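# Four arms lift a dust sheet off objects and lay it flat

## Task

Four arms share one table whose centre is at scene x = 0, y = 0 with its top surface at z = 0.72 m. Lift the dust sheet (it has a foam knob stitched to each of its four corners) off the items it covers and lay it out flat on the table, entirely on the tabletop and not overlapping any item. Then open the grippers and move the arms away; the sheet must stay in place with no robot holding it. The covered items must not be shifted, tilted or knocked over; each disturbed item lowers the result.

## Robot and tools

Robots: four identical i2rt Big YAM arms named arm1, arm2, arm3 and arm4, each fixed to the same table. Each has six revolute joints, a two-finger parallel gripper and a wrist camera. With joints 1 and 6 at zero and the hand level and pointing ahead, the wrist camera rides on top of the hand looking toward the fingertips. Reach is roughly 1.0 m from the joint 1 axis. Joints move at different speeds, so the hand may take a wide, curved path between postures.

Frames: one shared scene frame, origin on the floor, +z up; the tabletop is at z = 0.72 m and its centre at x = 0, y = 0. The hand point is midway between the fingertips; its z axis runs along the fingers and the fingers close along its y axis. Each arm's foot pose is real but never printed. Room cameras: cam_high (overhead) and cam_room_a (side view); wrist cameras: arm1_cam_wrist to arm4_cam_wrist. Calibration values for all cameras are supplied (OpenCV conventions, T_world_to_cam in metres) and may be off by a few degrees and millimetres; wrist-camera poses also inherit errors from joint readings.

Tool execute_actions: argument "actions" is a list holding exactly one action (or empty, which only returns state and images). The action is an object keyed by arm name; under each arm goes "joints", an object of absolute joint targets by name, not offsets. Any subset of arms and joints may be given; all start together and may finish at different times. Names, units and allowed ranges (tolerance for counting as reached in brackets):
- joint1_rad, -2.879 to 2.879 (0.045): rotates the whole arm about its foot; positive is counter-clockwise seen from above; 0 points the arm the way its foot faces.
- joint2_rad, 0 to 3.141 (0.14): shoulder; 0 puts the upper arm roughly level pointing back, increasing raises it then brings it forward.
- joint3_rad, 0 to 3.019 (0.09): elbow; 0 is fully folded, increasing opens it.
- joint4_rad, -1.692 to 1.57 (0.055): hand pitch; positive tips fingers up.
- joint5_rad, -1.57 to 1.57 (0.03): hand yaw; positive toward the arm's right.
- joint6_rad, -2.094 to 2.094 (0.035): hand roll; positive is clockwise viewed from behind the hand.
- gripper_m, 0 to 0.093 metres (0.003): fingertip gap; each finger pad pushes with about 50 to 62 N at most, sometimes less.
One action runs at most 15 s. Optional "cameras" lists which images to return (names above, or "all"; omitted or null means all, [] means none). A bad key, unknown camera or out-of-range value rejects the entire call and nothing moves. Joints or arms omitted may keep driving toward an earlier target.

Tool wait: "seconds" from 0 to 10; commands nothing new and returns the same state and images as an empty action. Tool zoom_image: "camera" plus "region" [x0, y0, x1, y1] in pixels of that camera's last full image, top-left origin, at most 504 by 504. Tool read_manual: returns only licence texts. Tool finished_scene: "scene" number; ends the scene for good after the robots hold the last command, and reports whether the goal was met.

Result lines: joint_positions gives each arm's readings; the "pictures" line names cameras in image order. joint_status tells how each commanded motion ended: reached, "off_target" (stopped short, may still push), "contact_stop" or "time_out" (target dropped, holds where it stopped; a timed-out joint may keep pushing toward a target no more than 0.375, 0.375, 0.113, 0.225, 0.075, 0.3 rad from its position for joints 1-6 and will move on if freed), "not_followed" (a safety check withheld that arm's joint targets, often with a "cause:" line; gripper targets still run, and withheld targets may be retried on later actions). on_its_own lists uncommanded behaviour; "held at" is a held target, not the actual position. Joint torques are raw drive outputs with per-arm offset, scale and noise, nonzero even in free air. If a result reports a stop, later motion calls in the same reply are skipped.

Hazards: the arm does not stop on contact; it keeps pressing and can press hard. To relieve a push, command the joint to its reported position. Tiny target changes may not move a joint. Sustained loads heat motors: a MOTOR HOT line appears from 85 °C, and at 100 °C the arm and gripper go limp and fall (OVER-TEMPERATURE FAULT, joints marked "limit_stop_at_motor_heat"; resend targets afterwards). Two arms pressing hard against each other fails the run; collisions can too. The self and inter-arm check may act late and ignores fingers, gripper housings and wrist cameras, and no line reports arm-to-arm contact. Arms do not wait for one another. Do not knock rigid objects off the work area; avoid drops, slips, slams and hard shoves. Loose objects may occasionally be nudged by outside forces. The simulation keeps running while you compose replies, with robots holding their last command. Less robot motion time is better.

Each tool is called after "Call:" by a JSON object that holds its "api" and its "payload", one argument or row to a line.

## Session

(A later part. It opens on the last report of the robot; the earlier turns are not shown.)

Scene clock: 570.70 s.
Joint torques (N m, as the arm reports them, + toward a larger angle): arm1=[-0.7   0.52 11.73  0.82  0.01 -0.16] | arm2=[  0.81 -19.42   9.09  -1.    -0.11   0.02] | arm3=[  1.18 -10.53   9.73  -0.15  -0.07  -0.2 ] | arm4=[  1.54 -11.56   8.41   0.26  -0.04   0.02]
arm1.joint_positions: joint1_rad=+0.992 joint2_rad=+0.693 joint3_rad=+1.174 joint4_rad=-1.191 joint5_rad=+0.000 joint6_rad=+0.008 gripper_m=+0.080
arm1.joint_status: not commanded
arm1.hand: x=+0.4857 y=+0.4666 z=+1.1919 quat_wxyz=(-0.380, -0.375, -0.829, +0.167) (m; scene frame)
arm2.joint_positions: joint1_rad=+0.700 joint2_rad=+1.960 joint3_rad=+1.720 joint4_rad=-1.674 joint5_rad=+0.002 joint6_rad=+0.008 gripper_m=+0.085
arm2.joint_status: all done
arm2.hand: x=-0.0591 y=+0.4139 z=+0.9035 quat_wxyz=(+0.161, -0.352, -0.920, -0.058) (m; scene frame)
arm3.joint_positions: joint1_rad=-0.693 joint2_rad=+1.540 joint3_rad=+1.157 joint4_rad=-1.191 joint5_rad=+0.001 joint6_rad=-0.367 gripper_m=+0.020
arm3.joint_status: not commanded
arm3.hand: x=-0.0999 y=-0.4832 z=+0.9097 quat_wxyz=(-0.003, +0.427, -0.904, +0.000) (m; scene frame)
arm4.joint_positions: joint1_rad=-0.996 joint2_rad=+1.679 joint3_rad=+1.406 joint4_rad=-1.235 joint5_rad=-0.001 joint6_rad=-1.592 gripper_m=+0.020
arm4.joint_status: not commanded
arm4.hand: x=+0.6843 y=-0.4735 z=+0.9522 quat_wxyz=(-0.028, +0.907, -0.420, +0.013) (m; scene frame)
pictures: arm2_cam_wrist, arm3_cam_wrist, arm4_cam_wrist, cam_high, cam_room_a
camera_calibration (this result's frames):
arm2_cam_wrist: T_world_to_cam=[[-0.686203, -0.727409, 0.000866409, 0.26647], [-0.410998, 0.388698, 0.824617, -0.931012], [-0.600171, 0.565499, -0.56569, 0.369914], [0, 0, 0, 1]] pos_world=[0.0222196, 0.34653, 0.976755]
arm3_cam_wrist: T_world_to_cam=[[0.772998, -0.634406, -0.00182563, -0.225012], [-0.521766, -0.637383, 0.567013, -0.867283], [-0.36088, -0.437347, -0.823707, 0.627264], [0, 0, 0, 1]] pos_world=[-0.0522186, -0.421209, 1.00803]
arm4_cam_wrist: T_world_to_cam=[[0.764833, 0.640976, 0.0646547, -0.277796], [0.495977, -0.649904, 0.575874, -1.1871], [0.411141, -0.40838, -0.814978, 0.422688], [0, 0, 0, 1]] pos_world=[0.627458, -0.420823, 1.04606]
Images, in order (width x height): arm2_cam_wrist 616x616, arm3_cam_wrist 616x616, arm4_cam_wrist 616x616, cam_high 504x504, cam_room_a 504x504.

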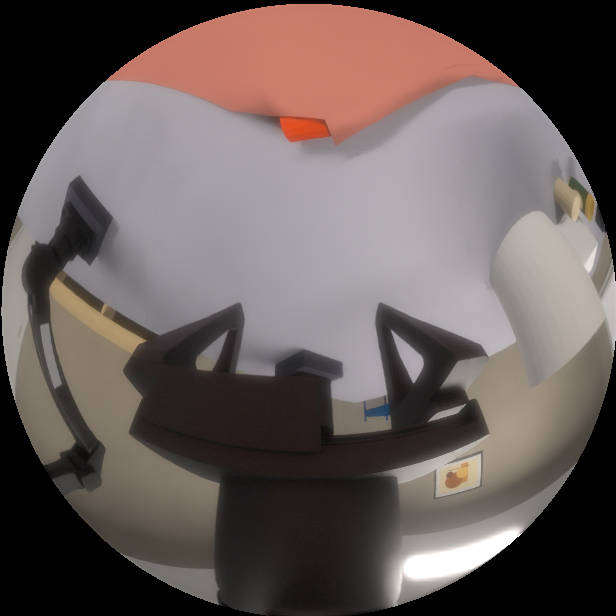

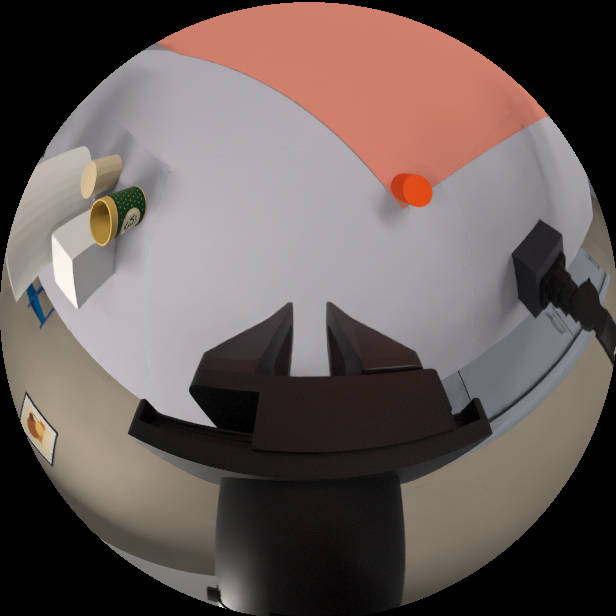

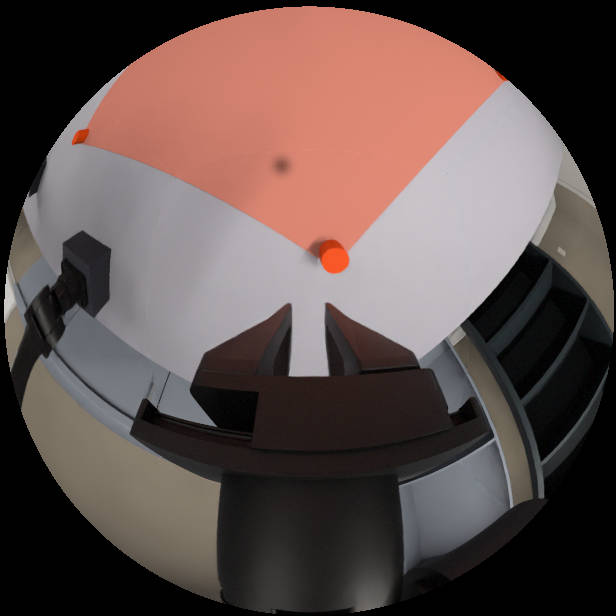

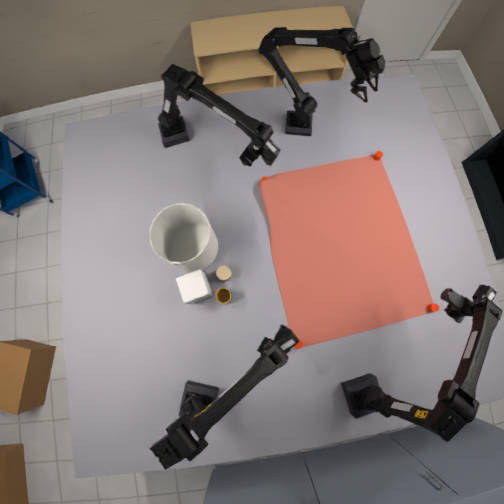

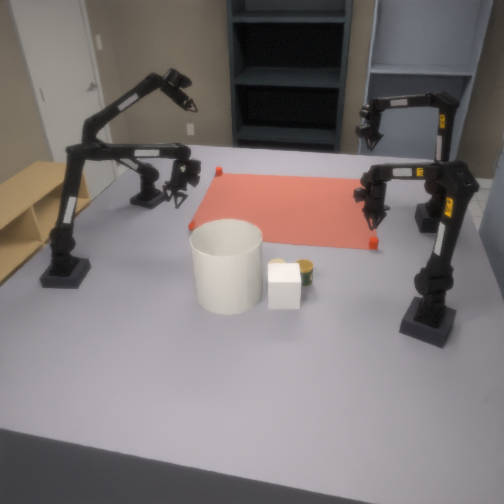

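Call:
{"api": "execute_actions", "payload": {
  "actions": [
    {"arm2":{"joints":{"joint1_rad":0.72,"joint2_rad":1.5,"joint3_rad":0.8,"joint4_rad":0.0}},"arm3":{"joints":{"joint1_rad":-0.9,"joint2_rad":0.8,"joint3_rad":1.2}},"arm4":{"joints":{"joint2_rad":0.8,"joint3_rad":1.2}}}
  ],
  "cameras": ["arm2_cam_wrist","cam_room_a","cam_high"]
}}

Call:
{"api": "zoom_image", "payload": {
  "camera": "cam_high",
  "region": [230, 140, 330, 240]
}}

Call:
{"api": "zoom_image", "payload": {
  "camera": "cam_room_a",
  "region": [150, 170, 250, 270]
}}

Scene clock: 582.53 s.
Joint torques (N m, as the arm reports them, + toward a larger angle): arm1=[-0.72 -0.39 11.58  0.8   0.02 -0.06] | arm2=[  0.42 -12.76   8.89   1.66  -0.1    0.06] | arm3=[ 1.49 -1.84 13.71  1.25 -0.09 -0.17] | arm4=[1.97 0.63 9.18 1.42 0.   0.08]
arm1.joint_positions: joint1_rad=+0.992 joint2_rad=+0.693 joint3_rad=+1.174 joint4_rad=-1.191 joint5_rad=+0.000 joint6_rad=+0.008 gripper_m=+0.080
arm1.joint_status: not commanded
arm1.hand: x=+0.4857 y=+0.4666 z=+1.1919 quat_wxyz=(-0.380, -0.375, -0.829, +0.167) (m; scene frame)
arm2.joint_positions: joint1_rad=+0.715 joint2_rad=+1.513 joint3_rad=+0.783 joint4_rad=-0.019 joint5_rad=+0.002 joint6_rad=+0.008 gripper_m=+0.085
arm2.joint_status: all done
arm2.hand: x=-0.0423 y=+0.4090 z=+0.8612 quat_wxyz=(-0.374, -0.322, -0.859, +0.139) (m; scene frame)
arm3.joint_positions: joint1_rad=-0.906 joint2_rad=+0.794 joint3_rad=+1.170 joint4_rad=-1.191 joint5_rad=+0.002 joint6_rad=-0.369 gripper_m=+0.020
arm3.joint_status: all done
arm3.hand: x=-0.1636 y=-0.5999 z=+1.1955 quat_wxyz=(-0.373, +0.304, -0.877, +0.012) (m; scene frame)
arm4.joint_positions: joint1_rad=-0.996 joint2_rad=+0.793 joint3_rad=+1.195 joint4_rad=-1.238 joint5_rad=-0.001 joint6_rad=-1.593 gripper_m=+0.020
arm4.joint_status: all done
arm4.hand: x=+0.5348 y=-0.5947 z=+1.2157 quat_wxyz=(-0.323, +0.847, -0.392, +0.157) (m; scene frame)
pictures: arm2_cam_wrist, cam_high, cam_room_a
camera_calibration (this result's frames):
arm2_cam_wrist: T_world_to_cam=[[-0.660083, -0.750627, -0.0291319, 0.31097], [-0.73288, 0.652018, -0.194319, -0.131108], [0.164856, -0.106917, -0.980506, 1.02337], [0, 0, 0, 1]] pos_world=[-0.0595281, 0.428322, 0.986998]
Images, in order (width x height): arm2_cam_wrist 616x616, cam_high 504x504, cam_room_a 504x504.

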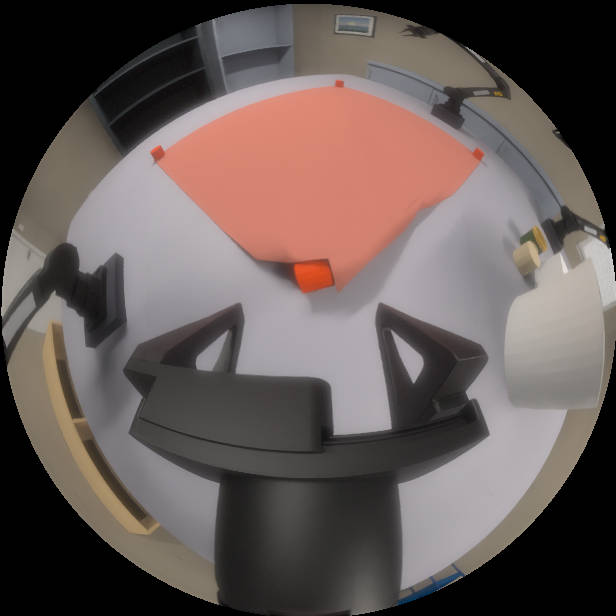

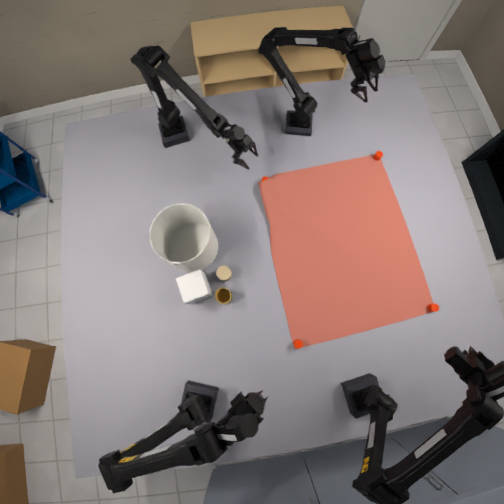

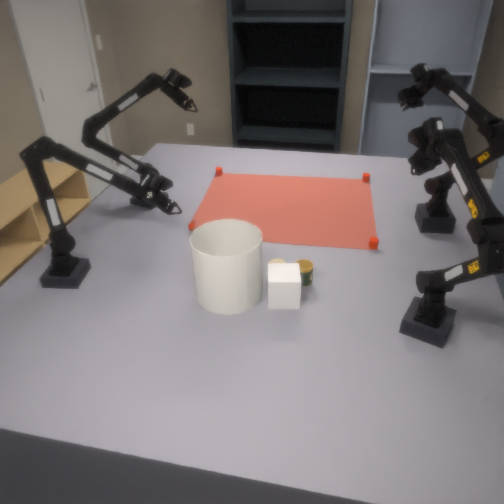

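Region (230, 140, 330, 240) of cam_high's 504x504 image, scaled by 5.040, with more detail than that image has.

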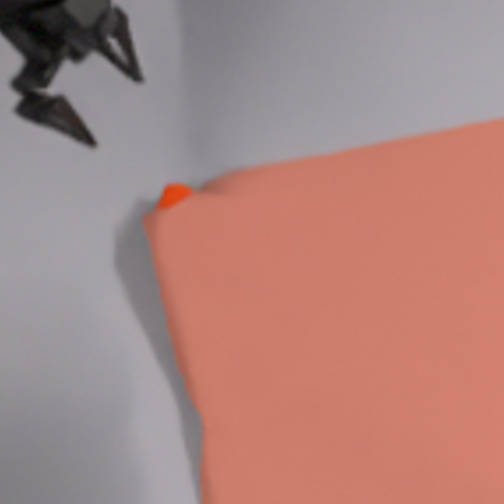

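Region (150, 170, 250, 270) of cam_room_a's 504x504 image, scaled by 5.040, with more detail than that image has.

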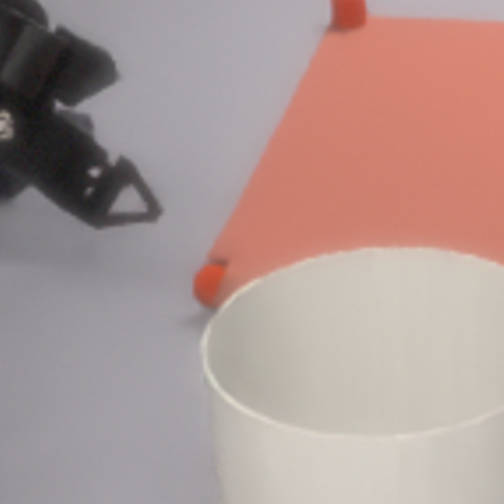

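Call:
{"api": "zoom_image", "payload": {
  "camera": "arm2_cam_wrist",
  "region": [230, 200, 430, 320]
}}

Region (230, 200, 430, 320) of arm2_cam_wrist's 616x616 image, scaled by 2.520, with more detail than that image has; it fills the top 302 rows of this view, and the rest is white.

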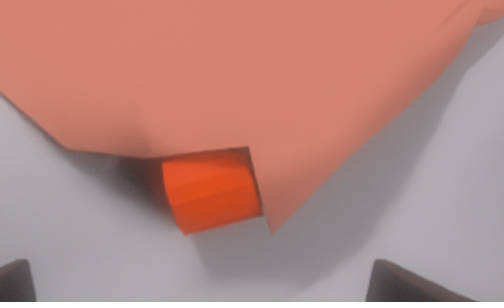

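Call:
{"api": "execute_actions", "payload": {
  "actions": [
    {"arm2":{"joints":{"joint1_rad":-0.3,"joint2_rad":0.8,"joint3_rad":1.0,"joint4_rad":-1.0}},"arm1":{"joints":{"joint1_rad":0.3,"joint2_rad":1.4,"joint3_rad":0.2,"joint4_rad":1.0,"gripper_m":0.075}}}
  ],
  "cameras": []
}}

Call:
{"api": "execute_actions", "payload": {
  "actions": [
    {"arm1":{"joints":{"joint1_rad":-0.403,"joint2_rad":1.541,"joint3_rad":0.15,"joint4_rad":1.0}}}
  ],
  "cameras": []
}}

Call:
{"api": "execute_actions", "payload": {
  "actions": [
    {"arm1":{"joints":{"joint4_rad":0.8}}}
  ],
  "cameras": ["arm1_cam_wrist","cam_high"]
}}

Scene clock: 618.20 s.
Joint torques (N m, as the arm reports them, + toward a larger angle): arm1=[-2.81 -5.42  5.08  2.13  0.14 -0.03] | arm2=[ 0.57 -2.59 10.84  0.63 -0.1   0.05] | arm3=[ 1.43 -1.93 13.5   1.25 -0.09 -0.18] | arm4=[ 1.68  0.48  9.2   1.41 -0.03  0.09]
arm1.joint_positions: joint1_rad=+0.309 joint2_rad=+1.395 joint3_rad=+0.197 joint4_rad=+0.982 joint5_rad=-0.003 joint6_rad=+0.006 gripper_m=+0.075
arm1.joint_status: all done
arm1.hand: x=+0.3051 y=+0.2902 z=+0.8565 quat_wxyz=(-0.453, -0.539, -0.565, +0.429) (m; scene frame)
arm2.joint_positions: joint1_rad=-0.298 joint2_rad=+0.798 joint3_rad=+0.978 joint4_rad=-0.993 joint5_rad=+0.002 joint6_rad=+0.008 gripper_m=+0.085
arm2.joint_status: all done
arm2.hand: x=-0.4991 y=+0.4099 z=+1.1105 quat_wxyz=(-0.241, -0.707, -0.603, +0.281) (m; scene frame)
arm3.joint_positions: joint1_rad=-0.906 joint2_rad=+0.794 joint3_rad=+1.170 joint4_rad=-1.191 joint5_rad=+0.002 joint6_rad=-0.369 gripper_m=+0.020
arm3.joint_status: not commanded
arm3.hand: x=-0.1636 y=-0.5999 z=+1.1955 quat_wxyz=(-0.373, +0.304, -0.877, +0.012) (m; scene frame)
arm4.joint_positions: joint1_rad=-0.996 joint2_rad=+0.793 joint3_rad=+1.195 joint4_rad=-1.238 joint5_rad=-0.001 joint6_rad=-1.593 gripper_m=+0.020
arm4.joint_status: not commanded
arm4.hand: x=+0.5348 y=-0.5947 z=+1.2157 quat_wxyz=(-0.323, +0.847, -0.392, +0.157) (m; scene frame)
pictures: none
No camera images: the call's "cameras" was empty. Leave "cameras" out to get every camera's image.

Scene clock: 619.50 s.
Joint torques (N m, as the arm reports them, + toward a larger angle): arm1=[-2.28 -4.93  2.6   2.21  0.01 -0.1 ] | arm2=[ 0.13 -2.94 10.91  0.49 -0.08  0.08] | arm3=[ 1.42 -1.71 13.5   1.24 -0.08 -0.17] | arm4=[1.59 0.06 9.22 1.4  0.   0.08]
arm1.joint_positions: joint1_rad=-0.397 joint2_rad=+1.538 joint3_rad=+0.157 joint4_rad=+0.989 joint5_rad=+0.000 joint6_rad=+0.006 gripper_m=+0.075
arm1.joint_status: all done
arm1.hand: x=+0.0550 y=+0.3944 z=+0.7931 quat_wxyz=(-0.244, -0.748, -0.366, +0.498) (m; scene frame)
arm2.joint_positions: joint1_rad=-0.298 joint2_rad=+0.798 joint3_rad=+0.978 joint4_rad=-0.993 joint5_rad=+0.002 joint6_rad=+0.008 gripper_m=+0.085
arm2.joint_status: not commanded
arm2.hand: x=-0.4991 y=+0.4099 z=+1.1105 quat_wxyz=(-0.241, -0.707, -0.603, +0.281) (m; scene frame)
arm3.joint_positions: joint1_rad=-0.906 joint2_rad=+0.794 joint3_rad=+1.170 joint4_rad=-1.191 joint5_rad=+0.002 joint6_rad=-0.369 gripper_m=+0.020
arm3.joint_status: not commanded
arm3.hand: x=-0.1636 y=-0.5999 z=+1.1955 quat_wxyz=(-0.373, +0.304, -0.877, +0.012) (m; scene frame)
arm4.joint_positions: joint1_rad=-0.996 joint2_rad=+0.793 joint3_rad=+1.195 joint4_rad=-1.238 joint5_rad=-0.001 joint6_rad=-1.593 gripper_m=+0.020
arm4.joint_status: not commanded
arm4.hand: x=+0.5348 y=-0.5947 z=+1.2157 quat_wxyz=(-0.323, +0.847, -0.392, +0.157) (m; scene frame)
pictures: none
No camera images: the call's "cameras" was empty. Leave "cameras" out to get every camera's image.

Scene clock: 620.40 s.
Joint torques (N m, as the arm reports them, + toward a larger angle): arm1=[-2.05 -6.09  2.75  1.03  0.05 -0.07] | arm2=[ 0.24 -3.27 10.97  0.49 -0.09  0.08] | arm3=[ 1.52 -1.74 13.49  1.25 -0.08 -0.18] | arm4=[ 1.71  0.26  9.21  1.4  -0.02  0.08]
arm1.joint_positions: joint1_rad=-0.397 joint2_rad=+1.538 joint3_rad=+0.157 joint4_rad=+0.811 joint5_rad=+0.000 joint6_rad=+0.006 gripper_m=+0.075
arm1.joint_status: all done
arm1.hand: x=+0.0673 y=+0.4106 z=+0.7545 quat_wxyz=(-0.210, -0.789, -0.386, +0.430) (m; scene frame)
arm2.joint_positions: joint1_rad=-0.298 joint2_rad=+0.798 joint3_rad=+0.978 joint4_rad=-0.993 joint5_rad=+0.002 joint6_rad=+0.008 gripper_m=+0.085
arm2.joint_status: not commanded
arm2.hand: x=-0.4991 y=+0.4099 z=+1.1105 quat_wxyz=(-0.241, -0.707, -0.603, +0.281) (m; scene frame)
arm3.joint_positions: joint1_rad=-0.906 joint2_rad=+0.794 joint3_rad=+1.170 joint4_rad=-1.191 joint5_rad=+0.002 joint6_rad=-0.369 gripper_m=+0.020
arm3.joint_status: not commanded
arm3.hand: x=-0.1636 y=-0.5999 z=+1.1955 quat_wxyz=(-0.373, +0.304, -0.877, +0.012) (m; scene frame)
arm4.joint_positions: joint1_rad=-0.996 joint2_rad=+0.793 joint3_rad=+1.195 joint4_rad=-1.238 joint5_rad=-0.001 joint6_rad=-1.593 gripper_m=+0.020
arm4.joint_status: not commanded
arm4.hand: x=+0.5348 y=-0.5947 z=+1.2157 quat_wxyz=(-0.323, +0.847, -0.392, +0.157) (m; scene frame)
pictures: arm1_cam_wrist, cam_high
camera_calibration (this result's frames):
arm1_cam_wrist: T_world_to_cam=[[-0.797059, 0.603896, 0.0025835, -0.195114], [0.563151, 0.744813, -0.35793, -0.0666877], [-0.218077, -0.283837, -0.933745, 0.960109], [0, 0, 0, 1]] pos_world=[0.0914152, 0.440013, 0.873131]
Images, in order (width x height): arm1_cam_wrist 616x616, cam_high 504x504.

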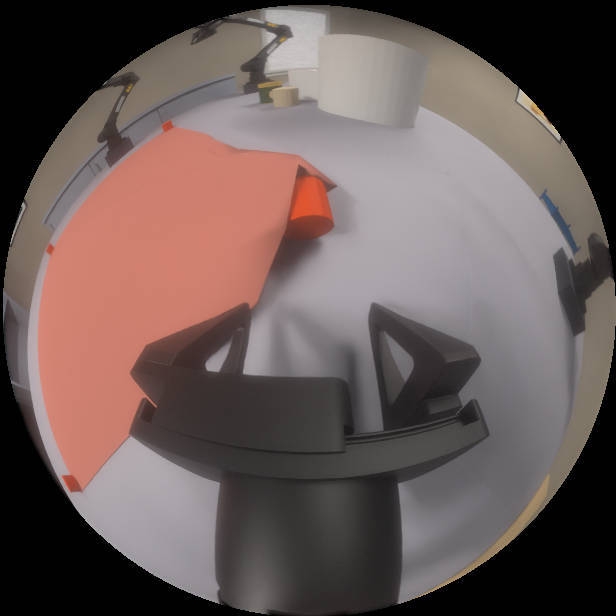

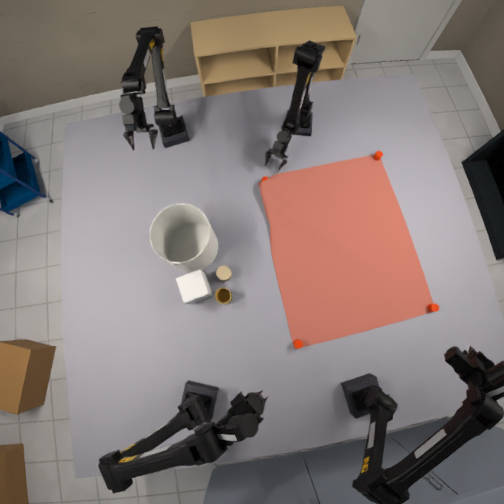

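Call:
{"api": "execute_actions", "payload": {
  "actions": [
    {"arm1":{"joints":{"joint4_rad":0.73,"gripper_m":0.05}}}
  ],
  "cameras": []
}}

Call:
{"api": "execute_actions", "payload": {
  "actions": [
    {"arm1":{"joints":{"joint2_rad":1.646,"joint3_rad":0.36,"joint4_rad":0.65}}}
  ],
  "cameras": ["arm1_cam_wrist"]
}}

Scene clock: 627.33 s.
Joint torques (N m, as the arm reports them, + toward a larger angle): arm1=[-1.87 -5.08  2.61  1.04 -0.01 -0.12] | arm2=[ 0.22 -2.64 10.94  0.51 -0.11  0.02] | arm3=[ 1.34 -1.72 13.51  1.24 -0.08 -0.19] | arm4=[ 1.63 -0.01  9.24  1.34  0.    0.09]
arm1.joint_positions: joint1_rad=-0.397 joint2_rad=+1.538 joint3_rad=+0.157 joint4_rad=+0.741 joint5_rad=+0.000 joint6_rad=+0.006 gripper_m=+0.050
arm1.joint_status: all done
arm1.hand: x=+0.0733 y=+0.4185 z=+0.7403 quat_wxyz=(-0.196, -0.804, -0.393, +0.402) (m; scene frame)
arm2.joint_positions: joint1_rad=-0.298 joint2_rad=+0.798 joint3_rad=+0.978 joint4_rad=-0.993 joint5_rad=+0.002 joint6_rad=+0.008 gripper_m=+0.085
arm2.joint_status: not commanded
arm2.hand: x=-0.4991 y=+0.4099 z=+1.1105 quat_wxyz=(-0.241, -0.707, -0.603, +0.281) (m; scene frame)
arm3.joint_positions: joint1_rad=-0.906 joint2_rad=+0.794 joint3_rad=+1.170 joint4_rad=-1.191 joint5_rad=+0.002 joint6_rad=-0.369 gripper_m=+0.020
arm3.joint_status: not commanded
arm3.hand: x=-0.1636 y=-0.5999 z=+1.1955 quat_wxyz=(-0.373, +0.304, -0.877, +0.012) (m; scene frame)
arm4.joint_positions: joint1_rad=-0.996 joint2_rad=+0.793 joint3_rad=+1.195 joint4_rad=-1.238 joint5_rad=-0.001 joint6_rad=-1.593 gripper_m=+0.020
arm4.joint_status: not commanded
arm4.hand: x=+0.5348 y=-0.5947 z=+1.2157 quat_wxyz=(-0.323, +0.847, -0.392, +0.157) (m; scene frame)
pictures: none
No camera images: the call's "cameras" was empty. Leave "cameras" out to get every camera's image.

Scene clock: 628.30 s.
Joint torques (N m, as the arm reports them, + toward a larger angle): arm1=[-2.56 -7.73  4.52  0.9   0.   -0.02] | arm2=[-0.03 -2.6  10.9   0.65 -0.12  0.02] | arm3=[ 1.44 -1.81 13.47  1.26 -0.08 -0.18] | arm4=[1.68 0.17 9.21 1.42 0.   0.09]
arm1.joint_positions: joint1_rad=-0.397 joint2_rad=+1.635 joint3_rad=+0.351 joint4_rad=+0.661 joint5_rad=+0.000 joint6_rad=+0.006 gripper_m=+0.050
arm1.joint_status: all done
arm1.hand: x=+0.0272 y=+0.3589 z=+0.7450 quat_wxyz=(-0.199, -0.800, -0.391, +0.409) (m; scene frame)
arm2.joint_positions: joint1_rad=-0.298 joint2_rad=+0.798 joint3_rad=+0.978 joint4_rad=-0.993 joint5_rad=+0.002 joint6_rad=+0.008 gripper_m=+0.085
arm2.joint_status: not commanded
arm2.hand: x=-0.4991 y=+0.4099 z=+1.1105 quat_wxyz=(-0.241, -0.707, -0.603, +0.281) (m; scene frame)
arm3.joint_positions: joint1_rad=-0.906 joint2_rad=+0.794 joint3_rad=+1.170 joint4_rad=-1.191 joint5_rad=+0.002 joint6_rad=-0.369 gripper_m=+0.020
arm3.joint_status: not commanded
arm3.hand: x=-0.1636 y=-0.5999 z=+1.1955 quat_wxyz=(-0.373, +0.304, -0.877, +0.012) (m; scene frame)
arm4.joint_positions: joint1_rad=-0.996 joint2_rad=+0.793 joint3_rad=+1.195 joint4_rad=-1.238 joint5_rad=-0.001 joint6_rad=-1.593 gripper_m=+0.020
arm4.joint_status: not commanded
arm4.hand: x=+0.5348 y=-0.5947 z=+1.2157 quat_wxyz=(-0.323, +0.847, -0.392, +0.157) (m; scene frame)
pictures: arm1_cam_wrist
camera_calibration (this result's frames):
arm1_cam_wrist: T_world_to_cam=[[-0.796975, 0.604009, 0.00203667, -0.195452], [0.574159, 0.758626, -0.307942, -0.0514552], [-0.187545, -0.244253, -0.951403, 0.925997], [0, 0, 0, 1]] pos_world=[0.0474394, 0.383267, 0.865549]
Images, in order (width x height): arm1_cam_wrist 616x616.

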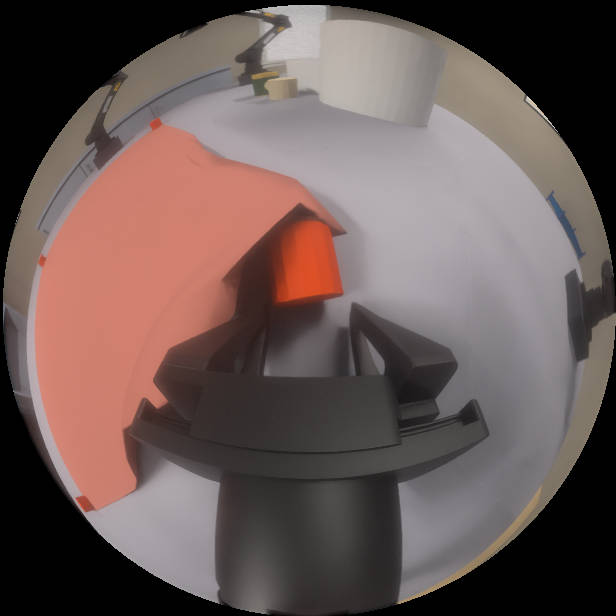

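Call:
{"api": "execute_actions", "payload": {
  "actions": [
    {"arm1":{"joints":{"joint2_rad":1.705,"joint3_rad":0.46,"joint4_rad":0.6,"gripper_m":0.055}}}
  ],
  "cameras": ["arm1_cam_wrist"]
}}

Scene clock: 634.07 s.
Joint torques (N m, as the arm reports them, + toward a larger angle): arm1=[-2.62 -8.31  5.61  0.98  0.03 -0.04] | arm2=[ 0.06 -2.85 10.87  0.7  -0.04  0.02] | arm3=[ 1.54 -1.78 13.5   1.24 -0.08 -0.18] | arm4=[ 1.56  0.17  9.19  1.4  -0.01  0.07]
arm1.joint_positions: joint1_rad=-0.397 joint2_rad=+1.688 joint3_rad=+0.444 joint4_rad=+0.612 joint5_rad=+0.000 joint6_rad=+0.006 gripper_m=+0.055
arm1.joint_status: all done
arm1.hand: x=+0.0070 y=+0.3329 z=+0.7424 quat_wxyz=(-0.198, -0.802, -0.392, +0.405) (m; scene frame)
arm2.joint_positions: joint1_rad=-0.298 joint2_rad=+0.798 joint3_rad=+0.978 joint4_rad=-0.993 joint5_rad=+0.002 joint6_rad=+0.008 gripper_m=+0.085
arm2.joint_status: not commanded
arm2.hand: x=-0.4991 y=+0.4099 z=+1.1105 quat_wxyz=(-0.241, -0.707, -0.603, +0.281) (m; scene frame)
arm3.joint_positions: joint1_rad=-0.906 joint2_rad=+0.794 joint3_rad=+1.170 joint4_rad=-1.191 joint5_rad=+0.002 joint6_rad=-0.369 gripper_m=+0.020
arm3.joint_status: not commanded
arm3.hand: x=-0.1636 y=-0.5999 z=+1.1955 quat_wxyz=(-0.373, +0.304, -0.877, +0.012) (m; scene frame)
arm4.joint_positions: joint1_rad=-0.996 joint2_rad=+0.793 joint3_rad=+1.195 joint4_rad=-1.238 joint5_rad=-0.001 joint6_rad=-1.593 gripper_m=+0.020
arm4.joint_status: not commanded
arm4.hand: x=+0.5348 y=-0.5947 z=+1.2157 quat_wxyz=(-0.323, +0.847, -0.392, +0.157) (m; scene frame)
pictures: arm1_cam_wrist
camera_calibration (this result's frames):
arm1_cam_wrist: T_world_to_cam=[[-0.796958, 0.604031, 0.00194305, -0.195734], [0.575894, 0.760798, -0.299219, -0.0281604], [-0.182216, -0.237346, -0.954182, 0.91308], [0, 0, 0, 1]] pos_world=[0.0266031, 0.35637, 0.863199]
Images, in order (width x height): arm1_cam_wrist 616x616.

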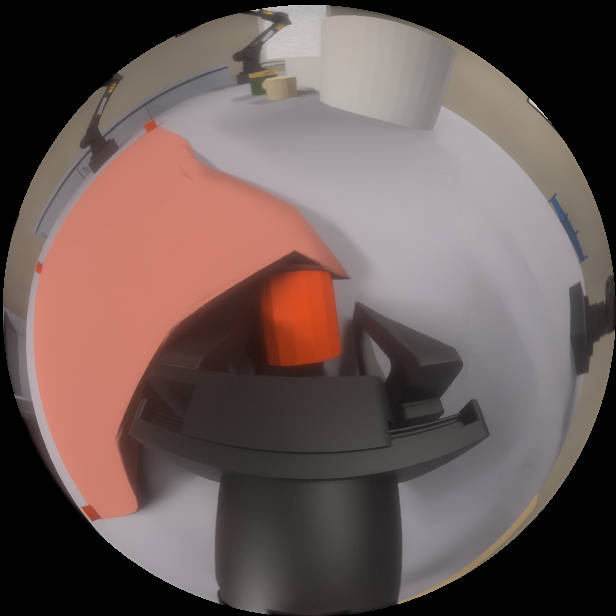

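Call:
{"api": "execute_actions", "payload": {
  "actions": [
    {"arm1":{"joints":{"gripper_m":0}}}
  ],
  "cameras": []
}}

Call:
{"api": "execute_actions", "payload": {
  "actions": [
    {"arm1":{"joints":{"joint1_rad":-0.45,"joint2_rad":1.45,"joint3_rad":0.55,"joint4_rad":0.2}}}
  ],
  "cameras": []
}}

Call:
{"api": "execute_actions", "payload": {
  "actions": [
    {"arm1":{"joints":{"joint1_rad":-0.487,"joint2_rad":1.387,"joint3_rad":0.67,"joint4_rad":-0.261}}}
  ],
  "cameras": []
}}

Call:
{"api": "execute_actions", "payload": {
  "actions": [
    {"arm1":{"joints":{"joint2_rad":1.542,"joint3_rad":0.96,"joint4_rad":-0.8}}}
  ],
  "cameras": ["arm1_cam_wrist","cam_room_a","cam_high"]
}}

Scene clock: 650.83 s.
Joint torques (N m, as the arm reports them, + toward a larger angle): arm1=[-2.59 -8.83  5.67  0.83  0.05 -0.1 ] | arm2=[ 0.67 -2.92 10.97  0.63 -0.1   0.05] | arm3=[ 1.34 -1.71 13.51  1.22 -0.08 -0.18] | arm4=[1.76 0.21 9.19 1.4  0.01 0.08]
arm1.joint_positions: joint1_rad=-0.397 joint2_rad=+1.688 joint3_rad=+0.444 joint4_rad=+0.612 joint5_rad=+0.000 joint6_rad=+0.006 gripper_m=+0.040
arm1.joint_status: gripper_m off_target (ended at +0.040, target +0.000)
arm1.hand: x=+0.0070 y=+0.3329 z=+0.7424 quat_wxyz=(-0.198, -0.802, -0.392, +0.405) (m; scene frame)
arm2.joint_positions: joint1_rad=-0.298 joint2_rad=+0.798 joint3_rad=+0.978 joint4_rad=-0.993 joint5_rad=+0.002 joint6_rad=+0.008 gripper_m=+0.085
arm2.joint_status: not commanded
arm2.hand: x=-0.4991 y=+0.4099 z=+1.1105 quat_wxyz=(-0.241, -0.707, -0.603, +0.281) (m; scene frame)
arm3.joint_positions: joint1_rad=-0.906 joint2_rad=+0.794 joint3_rad=+1.170 joint4_rad=-1.191 joint5_rad=+0.002 joint6_rad=-0.369 gripper_m=+0.020
arm3.joint_status: not commanded
arm3.hand: x=-0.1636 y=-0.5999 z=+1.1955 quat_wxyz=(-0.373, +0.304, -0.877, +0.012) (m; scene frame)
arm4.joint_positions: joint1_rad=-0.996 joint2_rad=+0.793 joint3_rad=+1.195 joint4_rad=-1.238 joint5_rad=-0.001 joint6_rad=-1.593 gripper_m=+0.020
arm4.joint_status: not commanded
arm4.hand: x=+0.5348 y=-0.5947 z=+1.2157 quat_wxyz=(-0.323, +0.847, -0.392, +0.157) (m; scene frame)
pictures: none
No camera images: the call's "cameras" was empty. Leave "cameras" out to get every camera's image.

Scene clock: 651.93 s.
Joint torques (N m, as the arm reports them, + toward a larger angle): arm1=[-1.73 -7.58  8.78  0.85  0.08 -0.06] | arm2=[ 0.21 -3.1  11.01  0.47 -0.13  0.02] | arm3=[ 1.4  -1.79 13.48  1.24 -0.08 -0.17] | arm4=[1.55 0.13 9.2  1.46 0.   0.08]
arm1.joint_positions: joint1_rad=-0.444 joint2_rad=+1.436 joint3_rad=+0.525 joint4_rad=+0.211 joint5_rad=-0.002 joint6_rad=+0.004 gripper_m=+0.040
arm1.joint_status: all done
arm1.hand: x=-0.0128 y=+0.3414 z=+0.8054 quat_wxyz=(-0.176, -0.824, -0.380, +0.382) (m; scene frame)
arm2.joint_positions: joint1_rad=-0.298 joint2_rad=+0.798 joint3_rad=+0.978 joint4_rad=-0.993 joint5_rad=+0.002 joint6_rad=+0.008 gripper_m=+0.085
arm2.joint_status: not commanded
arm2.hand: x=-0.4991 y=+0.4099 z=+1.1105 quat_wxyz=(-0.241, -0.707, -0.603, +0.281) (m; scene frame)
arm3.joint_positions: joint1_rad=-0.906 joint2_rad=+0.794 joint3_rad=+1.170 joint4_rad=-1.191 joint5_rad=+0.002 joint6_rad=-0.369 gripper_m=+0.020
arm3.joint_status: not commanded
arm3.hand: x=-0.1636 y=-0.5999 z=+1.1955 quat_wxyz=(-0.373, +0.304, -0.877, +0.012) (m; scene frame)
arm4.joint_positions: joint1_rad=-0.996 joint2_rad=+0.793 joint3_rad=+1.195 joint4_rad=-1.238 joint5_rad=-0.001 joint6_rad=-1.593 gripper_m=+0.020
arm4.joint_status: not commanded
arm4.hand: x=+0.5348 y=-0.5947 z=+1.2157 quat_wxyz=(-0.323, +0.847, -0.392, +0.157) (m; scene frame)
pictures: none
No camera images: the call's "cameras" was empty. Leave "cameras" out to get every camera's image.

Scene clock: 653.10 s.
Joint torques (N m, as the arm reports them, + toward a larger angle): arm1=[-2.15 -8.33  9.43  0.34  0.11 -0.07] | arm2=[ 0.62 -2.87 11.05  0.59 -0.12  0.09] | arm3=[ 1.4  -1.74 13.53  1.23 -0.08 -0.18] | arm4=[ 1.61  0.38  9.21  1.35 -0.02  0.09]
arm1.joint_positions: joint1_rad=-0.479 joint2_rad=+1.384 joint3_rad=+0.646 joint4_rad=-0.249 joint5_rad=-0.001 joint6_rad=+0.004 gripper_m=+0.040
arm1.joint_status: all done
arm1.hand: x=-0.0086 y=+0.3701 z=+0.8038 quat_wxyz=(-0.114, -0.877, -0.385, +0.262) (m; scene frame)
arm2.joint_positions: joint1_rad=-0.298 joint2_rad=+0.798 joint3_rad=+0.978 joint4_rad=-0.993 joint5_rad=+0.002 joint6_rad=+0.008 gripper_m=+0.085
arm2.joint_status: not commanded
arm2.hand: x=-0.4991 y=+0.4099 z=+1.1105 quat_wxyz=(-0.241, -0.707, -0.603, +0.281) (m; scene frame)
arm3.joint_positions: joint1_rad=-0.906 joint2_rad=+0.794 joint3_rad=+1.170 joint4_rad=-1.191 joint5_rad=+0.002 joint6_rad=-0.369 gripper_m=+0.020
arm3.joint_status: not commanded
arm3.hand: x=-0.1636 y=-0.5999 z=+1.1955 quat_wxyz=(-0.373, +0.304, -0.877, +0.012) (m; scene frame)
arm4.joint_positions: joint1_rad=-0.996 joint2_rad=+0.793 joint3_rad=+1.195 joint4_rad=-1.238 joint5_rad=-0.001 joint6_rad=-1.593 gripper_m=+0.020
arm4.joint_status: not commanded
arm4.hand: x=+0.5348 y=-0.5947 z=+1.2157 quat_wxyz=(-0.323, +0.847, -0.392, +0.157) (m; scene frame)
pictures: none
No camera images: the call's "cameras" was empty. Leave "cameras" out to get every camera's image.

Scene clock: 654.33 s.
Joint torques (N m, as the arm reports them, + toward a larger angle): arm1=[ -1.98 -12.19  10.25  -0.01   0.07  -0.03] | arm2=[ 0.33 -3.26 10.89  0.62 -0.07  0.03] | arm3=[ 1.31 -1.77 13.51  1.23 -0.08 -0.18] | arm4=[ 1.5   0.34  9.24  1.39 -0.01  0.08]
arm1.joint_positions: joint1_rad=-0.479 joint2_rad=+1.540 joint3_rad=+0.926 joint4_rad=-0.789 joint5_rad=-0.001 joint6_rad=+0.004 gripper_m=+0.040
arm1.joint_status: all done
arm1.hand: x=-0.0054 y=+0.3738 z=+0.7998 quat_wxyz=(-0.032, -0.913, -0.400, +0.076) (m; scene frame)
arm2.joint_positions: joint1_rad=-0.298 joint2_rad=+0.798 joint3_rad=+0.978 joint4_rad=-0.993 joint5_rad=+0.002 joint6_rad=+0.008 gripper_m=+0.085
arm2.joint_status: not commanded
arm2.hand: x=-0.4991 y=+0.4099 z=+1.1105 quat_wxyz=(-0.241, -0.707, -0.603, +0.281) (m; scene frame)
arm3.joint_positions: joint1_rad=-0.906 joint2_rad=+0.794 joint3_rad=+1.170 joint4_rad=-1.191 joint5_rad=+0.002 joint6_rad=-0.369 gripper_m=+0.020
arm3.joint_status: not commanded
arm3.hand: x=-0.1636 y=-0.5999 z=+1.1955 quat_wxyz=(-0.373, +0.304, -0.877, +0.012) (m; scene frame)
arm4.joint_positions: joint1_rad=-0.996 joint2_rad=+0.793 joint3_rad=+1.195 joint4_rad=-1.238 joint5_rad=-0.001 joint6_rad=-1.593 gripper_m=+0.020
arm4.joint_status: not commanded
arm4.hand: x=+0.5348 y=-0.5947 z=+1.2157 quat_wxyz=(-0.323, +0.847, -0.392, +0.157) (m; scene frame)
pictures: arm1_cam_wrist, cam_high, cam_room_a
camera_calibration (this result's frames):
arm1_cam_wrist: T_world_to_cam=[[-0.742583, 0.669735, -0.00495018, -0.249186], [0.5966, 0.664816, 0.449542, -0.597842], [0.304365, 0.330869, -0.893246, 0.716819], [0, 0, 0, 1]] pos_world=[-0.046543, 0.327171, 0.907817]
Images, in order (width x height): arm1_cam_wrist 616x616, cam_high 504x504, cam_room_a 504x504.

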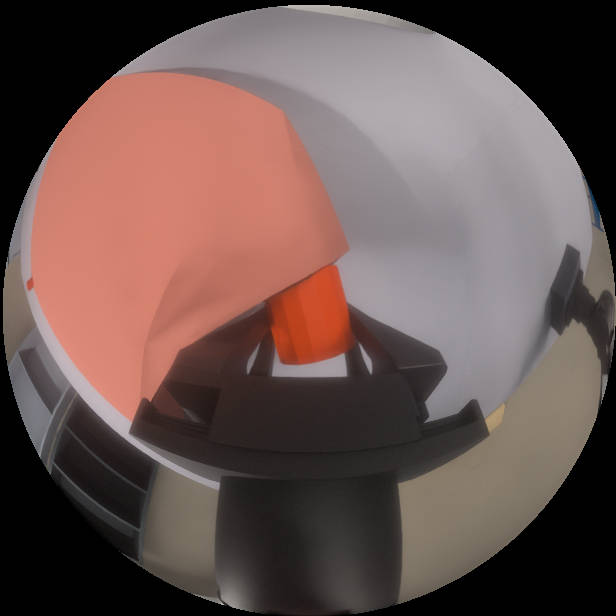

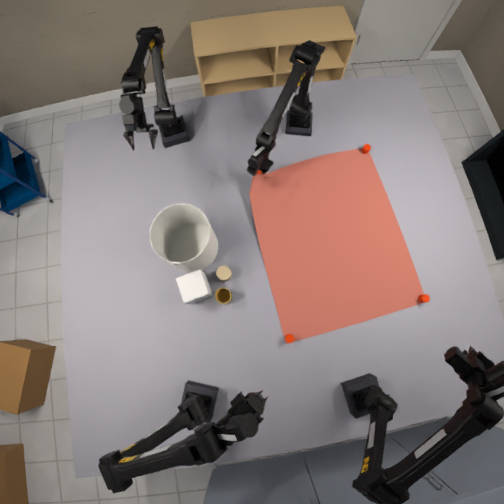

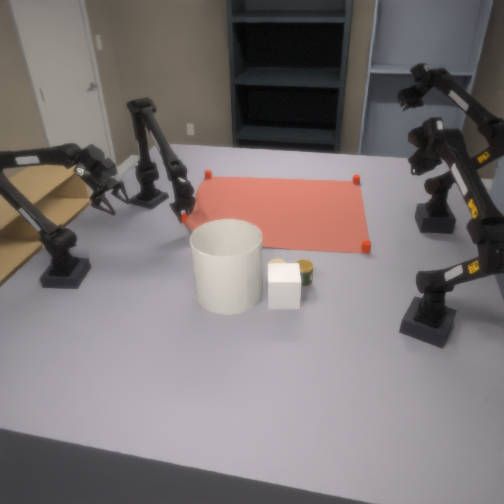

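Call:
{"api": "execute_actions", "payload": {
  "actions": [
    {"arm1":{"joints":{"joint2_rad":1.773,"joint3_rad":1.26,"joint4_rad":-1.27}}}
  ],
  "cameras": []
}}

Call:
{"api": "execute_actions", "payload": {
  "actions": [
    {"arm1":{"joints":{"joint2_rad":1.996,"joint3_rad":1.5,"joint4_rad":-1.65}}}
  ],
  "cameras": []
}}

Call:
{"api": "execute_actions", "payload": {
  "actions": [
    {"arm1":{"joints":{"joint2_rad":2.11,"joint4_rad":-1.6}}}
  ],
  "cameras": ["arm1_cam_wrist","cam_room_a","cam_high"]
}}

Scene clock: 668.53 s.
Joint torques (N m, as the arm reports them, + toward a larger angle): arm1=[ -2.5  -13.61  10.21  -0.84   0.08  -0.04] | arm2=[ 0.36 -2.75 10.78  0.69 -0.12  0.06] | arm3=[ 1.42 -1.77 13.51  1.22 -0.08 -0.18] | arm4=[ 1.59  0.23  9.21  1.39 -0.01  0.08]
arm1.joint_positions: joint1_rad=-0.479 joint2_rad=+1.764 joint3_rad=+1.217 joint4_rad=-1.257 joint5_rad=-0.001 joint6_rad=+0.004 gripper_m=+0.040
arm1.joint_status: all done
arm1.hand: x=-0.0051 y=+0.3741 z=+0.8026 quat_wxyz=(+0.049, -0.910, -0.398, -0.107) (m; scene frame)
arm2.joint_positions: joint1_rad=-0.298 joint2_rad=+0.798 joint3_rad=+0.978 joint4_rad=-0.993 joint5_rad=+0.002 joint6_rad=+0.008 gripper_m=+0.085
arm2.joint_status: not commanded
arm2.hand: x=-0.4991 y=+0.4099 z=+1.1105 quat_wxyz=(-0.241, -0.707, -0.603, +0.281) (m; scene frame)
arm3.joint_positions: joint1_rad=-0.906 joint2_rad=+0.794 joint3_rad=+1.170 joint4_rad=-1.191 joint5_rad=+0.002 joint6_rad=-0.369 gripper_m=+0.020
arm3.joint_status: not commanded
arm3.hand: x=-0.1636 y=-0.5999 z=+1.1955 quat_wxyz=(-0.373, +0.304, -0.877, +0.012) (m; scene frame)
arm4.joint_positions: joint1_rad=-0.996 joint2_rad=+0.793 joint3_rad=+1.195 joint4_rad=-1.238 joint5_rad=-0.001 joint6_rad=-1.593 gripper_m=+0.020
arm4.joint_status: not commanded
arm4.hand: x=+0.5348 y=-0.5947 z=+1.2157 quat_wxyz=(-0.323, +0.847, -0.392, +0.157) (m; scene frame)
pictures: none
No camera images: the call's "cameras" was empty. Leave "cameras" out to get every camera's image.

Scene clock: 669.63 s.
Joint torques (N m, as the arm reports them, + toward a larger angle): arm1=[ -2.75 -16.79  10.14  -1.73   0.07  -0.04] | arm2=[ 0.78 -2.99 10.88  0.54 -0.08  0.05] | arm3=[ 1.44 -1.76 13.5   1.25 -0.08 -0.18] | arm4=[ 1.67  0.07  9.25  1.44 -0.01  0.07]
arm1.joint_positions: joint1_rad=-0.479 joint2_rad=+1.983 joint3_rad=+1.458 joint4_rad=-1.635 joint5_rad=-0.001 joint6_rad=+0.004 gripper_m=+0.040
arm1.joint_status: all done
arm1.hand: x=-0.0043 y=+0.3749 z=+0.8057 quat_wxyz=(+0.120, -0.876, -0.383, -0.266) (m; scene frame)
arm2.joint_positions: joint1_rad=-0.298 joint2_rad=+0.798 joint3_rad=+0.978 joint4_rad=-0.993 joint5_rad=+0.002 joint6_rad=+0.008 gripper_m=+0.085
arm2.joint_status: not commanded
arm2.hand: x=-0.4991 y=+0.4099 z=+1.1105 quat_wxyz=(-0.241, -0.707, -0.603, +0.281) (m; scene frame)
arm3.joint_positions: joint1_rad=-0.906 joint2_rad=+0.794 joint3_rad=+1.170 joint4_rad=-1.191 joint5_rad=+0.002 joint6_rad=-0.369 gripper_m=+0.020
arm3.joint_status: not commanded
arm3.hand: x=-0.1636 y=-0.5999 z=+1.1955 quat_wxyz=(-0.373, +0.304, -0.877, +0.012) (m; scene frame)
arm4.joint_positions: joint1_rad=-0.996 joint2_rad=+0.793 joint3_rad=+1.195 joint4_rad=-1.238 joint5_rad=-0.001 joint6_rad=-1.593 gripper_m=+0.020
arm4.joint_status: not commanded
arm4.hand: x=+0.5348 y=-0.5947 z=+1.2157 quat_wxyz=(-0.323, +0.847, -0.392, +0.157) (m; scene frame)
pictures: none
No camera images: the call's "cameras" was empty. Leave "cameras" out to get every camera's image.

Scene clock: 670.50 s.
Joint torques (N m, as the arm reports them, + toward a larger angle): arm1=[ -2.4  -16.95   8.14  -0.82   0.19  -0.03] | arm2=[ 0.64 -2.54 10.95  0.66 -0.08  0.02] | arm3=[ 1.42 -1.77 13.48  1.25 -0.08 -0.18] | arm4=[1.62 0.02 9.24 1.4  0.   0.08]
arm1.joint_positions: joint1_rad=-0.480 joint2_rad=+2.083 joint3_rad=+1.473 joint4_rad=-1.614 joint5_rad=-0.004 joint6_rad=-0.002 gripper_m=+0.040
arm1.joint_status: all done
arm1.hand: x=-0.0047 y=+0.3743 z=+0.7647 quat_wxyz=(+0.130, -0.867, -0.381, -0.295) (m; scene frame)
arm2.joint_positions: joint1_rad=-0.298 joint2_rad=+0.798 joint3_rad=+0.978 joint4_rad=-0.993 joint5_rad=+0.002 joint6_rad=+0.008 gripper_m=+0.085
arm2.joint_status: not commanded
arm2.hand: x=-0.4991 y=+0.4099 z=+1.1105 quat_wxyz=(-0.241, -0.707, -0.603, +0.281) (m; scene frame)
arm3.joint_positions: joint1_rad=-0.906 joint2_rad=+0.794 joint3_rad=+1.170 joint4_rad=-1.191 joint5_rad=+0.002 joint6_rad=-0.369 gripper_m=+0.020
arm3.joint_status: not commanded
arm3.hand: x=-0.1636 y=-0.5999 z=+1.1955 quat_wxyz=(-0.373, +0.304, -0.877, +0.012) (m; scene frame)
arm4.joint_positions: joint1_rad=-0.996 joint2_rad=+0.793 joint3_rad=+1.195 joint4_rad=-1.238 joint5_rad=-0.001 joint6_rad=-1.593 gripper_m=+0.020
arm4.joint_status: not commanded
arm4.hand: x=+0.5348 y=-0.5947 z=+1.2157 quat_wxyz=(-0.323, +0.847, -0.392, +0.157) (m; scene frame)
pictures: arm1_cam_wrist, cam_high, cam_room_a
camera_calibration (this result's frames):
arm1_cam_wrist: T_world_to_cam=[[-0.737594, 0.675125, -0.0126839, -0.245256], [0.17994, 0.214625, 0.959978, -0.806617], [0.650828, 0.705792, -0.279788, 0.0772249], [0, 0, 0, 1]] pos_world=[-0.0860175, 0.284194, 0.79283]
Images, in order (width x height): arm1_cam_wrist 616x616, cam_high 504x504, cam_room_a 504x504.

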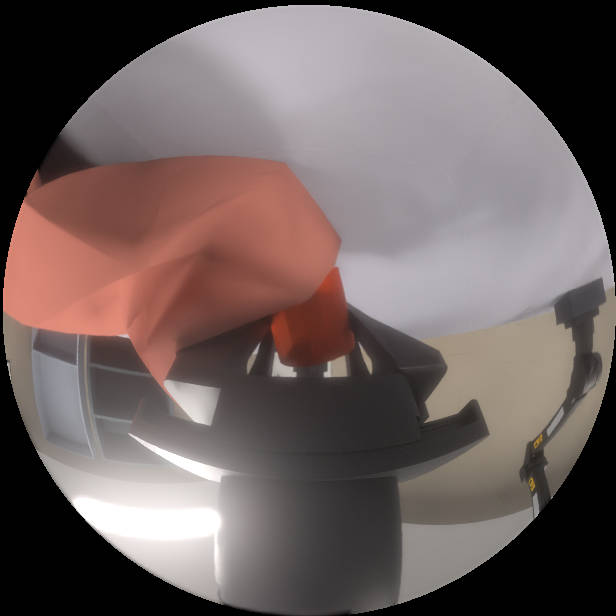

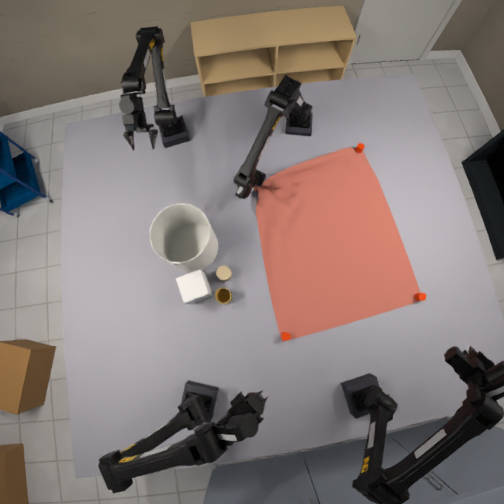

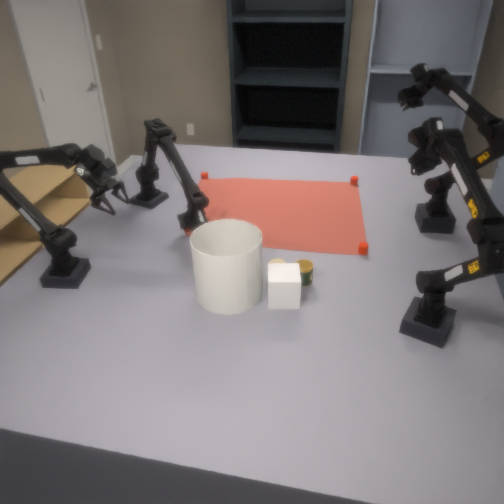

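Call:
{"api": "execute_actions", "payload": {
  "actions": [
    {"arm1":{"joints":{"joint2_rad":2.15,"joint4_rad":-1.56}}}
  ],
  "cameras": []
}}

Call:
{"api": "execute_actions", "payload": {
  "actions": [
    {"arm1":{"joints":{"gripper_m":0.05}}}
  ],
  "cameras": ["arm1_cam_wrist"]
}}

Scene clock: 676.83 s.
Joint torques (N m, as the arm reports them, + toward a larger angle): arm1=[ -2.66 -13.64   8.44   0.39   0.14  -0.04] | arm2=[ 0.14 -3.14 10.94  0.52 -0.11  0.06] | arm3=[ 1.42 -1.71 13.47  1.24 -0.08 -0.18] | arm4=[ 1.47  0.2   9.24  1.46 -0.01  0.07]
arm1.joint_positions: joint1_rad=-0.480 joint2_rad=+2.085 joint3_rad=+1.473 joint4_rad=-1.601 joint5_rad=-0.004 joint6_rad=-0.002 gripper_m=+0.040
arm1.joint_status: all done
arm1.hand: x=-0.0062 y=+0.3726 z=+0.7618 quat_wxyz=(+0.128, -0.868, -0.382, -0.290) (m; scene frame)
arm2.joint_positions: joint1_rad=-0.298 joint2_rad=+0.798 joint3_rad=+0.978 joint4_rad=-0.993 joint5_rad=+0.002 joint6_rad=+0.008 gripper_m=+0.085
arm2.joint_status: not commanded
arm2.hand: x=-0.4991 y=+0.4099 z=+1.1105 quat_wxyz=(-0.241, -0.707, -0.603, +0.281) (m; scene frame)
arm3.joint_positions: joint1_rad=-0.906 joint2_rad=+0.794 joint3_rad=+1.170 joint4_rad=-1.191 joint5_rad=+0.002 joint6_rad=-0.369 gripper_m=+0.020
arm3.joint_status: not commanded
arm3.hand: x=-0.1636 y=-0.5999 z=+1.1955 quat_wxyz=(-0.373, +0.304, -0.877, +0.012) (m; scene frame)
arm4.joint_positions: joint1_rad=-0.996 joint2_rad=+0.793 joint3_rad=+1.195 joint4_rad=-1.238 joint5_rad=-0.001 joint6_rad=-1.593 gripper_m=+0.020
arm4.joint_status: not commanded
arm4.hand: x=+0.5348 y=-0.5947 z=+1.2157 quat_wxyz=(-0.323, +0.847, -0.392, +0.157) (m; scene frame)
pictures: none
No camera images: the call's "cameras" was empty. Leave "cameras" out to get every camera's image.

Scene clock: 677.63 s.
Joint torques (N m, as the arm reports them, + toward a larger angle): arm1=[ -2.97 -16.03   8.09  -0.63   0.18   0.03] | arm2=[ 0.56 -2.88 10.81  0.73 -0.06  0.07] | arm3=[ 1.39 -1.82 13.53  1.21 -0.08 -0.18] | arm4=[1.5  0.16 9.18 1.38 0.   0.08]
arm1.joint_positions: joint1_rad=-0.480 joint2_rad=+2.114 joint3_rad=+1.473 joint4_rad=-1.578 joint5_rad=-0.004 joint6_rad=-0.002 gripper_m=+0.050
arm1.joint_status: all done
arm1.hand: x=-0.0068 y=+0.3721 z=+0.7465 quat_wxyz=(+0.129, -0.867, -0.382, -0.293) (m; scene frame)
arm2.joint_positions: joint1_rad=-0.298 joint2_rad=+0.798 joint3_rad=+0.978 joint4_rad=-0.993 joint5_rad=+0.002 joint6_rad=+0.008 gripper_m=+0.085
arm2.joint_status: not commanded
arm2.hand: x=-0.4991 y=+0.4099 z=+1.1105 quat_wxyz=(-0.241, -0.707, -0.603, +0.281) (m; scene frame)
arm3.joint_positions: joint1_rad=-0.906 joint2_rad=+0.794 joint3_rad=+1.170 joint4_rad=-1.191 joint5_rad=+0.002 joint6_rad=-0.369 gripper_m=+0.020
arm3.joint_status: not commanded
arm3.hand: x=-0.1636 y=-0.5999 z=+1.1955 quat_wxyz=(-0.373, +0.304, -0.877, +0.012) (m; scene frame)
arm4.joint_positions: joint1_rad=-0.996 joint2_rad=+0.793 joint3_rad=+1.195 joint4_rad=-1.238 joint5_rad=-0.001 joint6_rad=-1.593 gripper_m=+0.020
arm4.joint_status: not commanded
arm4.hand: x=+0.5348 y=-0.5947 z=+1.2157 quat_wxyz=(-0.323, +0.847, -0.392, +0.157) (m; scene frame)
pictures: arm1_cam_wrist
camera_calibration (this result's frames):
arm1_cam_wrist: T_world_to_cam=[[-0.738059, 0.674608, -0.013146, -0.245048], [0.182686, 0.218549, 0.958573, -0.788637], [0.649534, 0.705082, -0.284544, 0.0788956], [0, 0, 0, 1]] pos_world=[-0.0880323, 0.282039, 0.775194]
Images, in order (width x height): arm1_cam_wrist 616x616.

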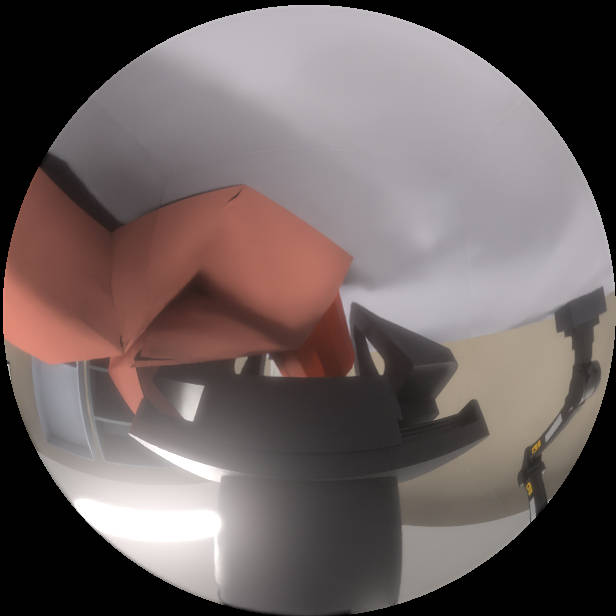

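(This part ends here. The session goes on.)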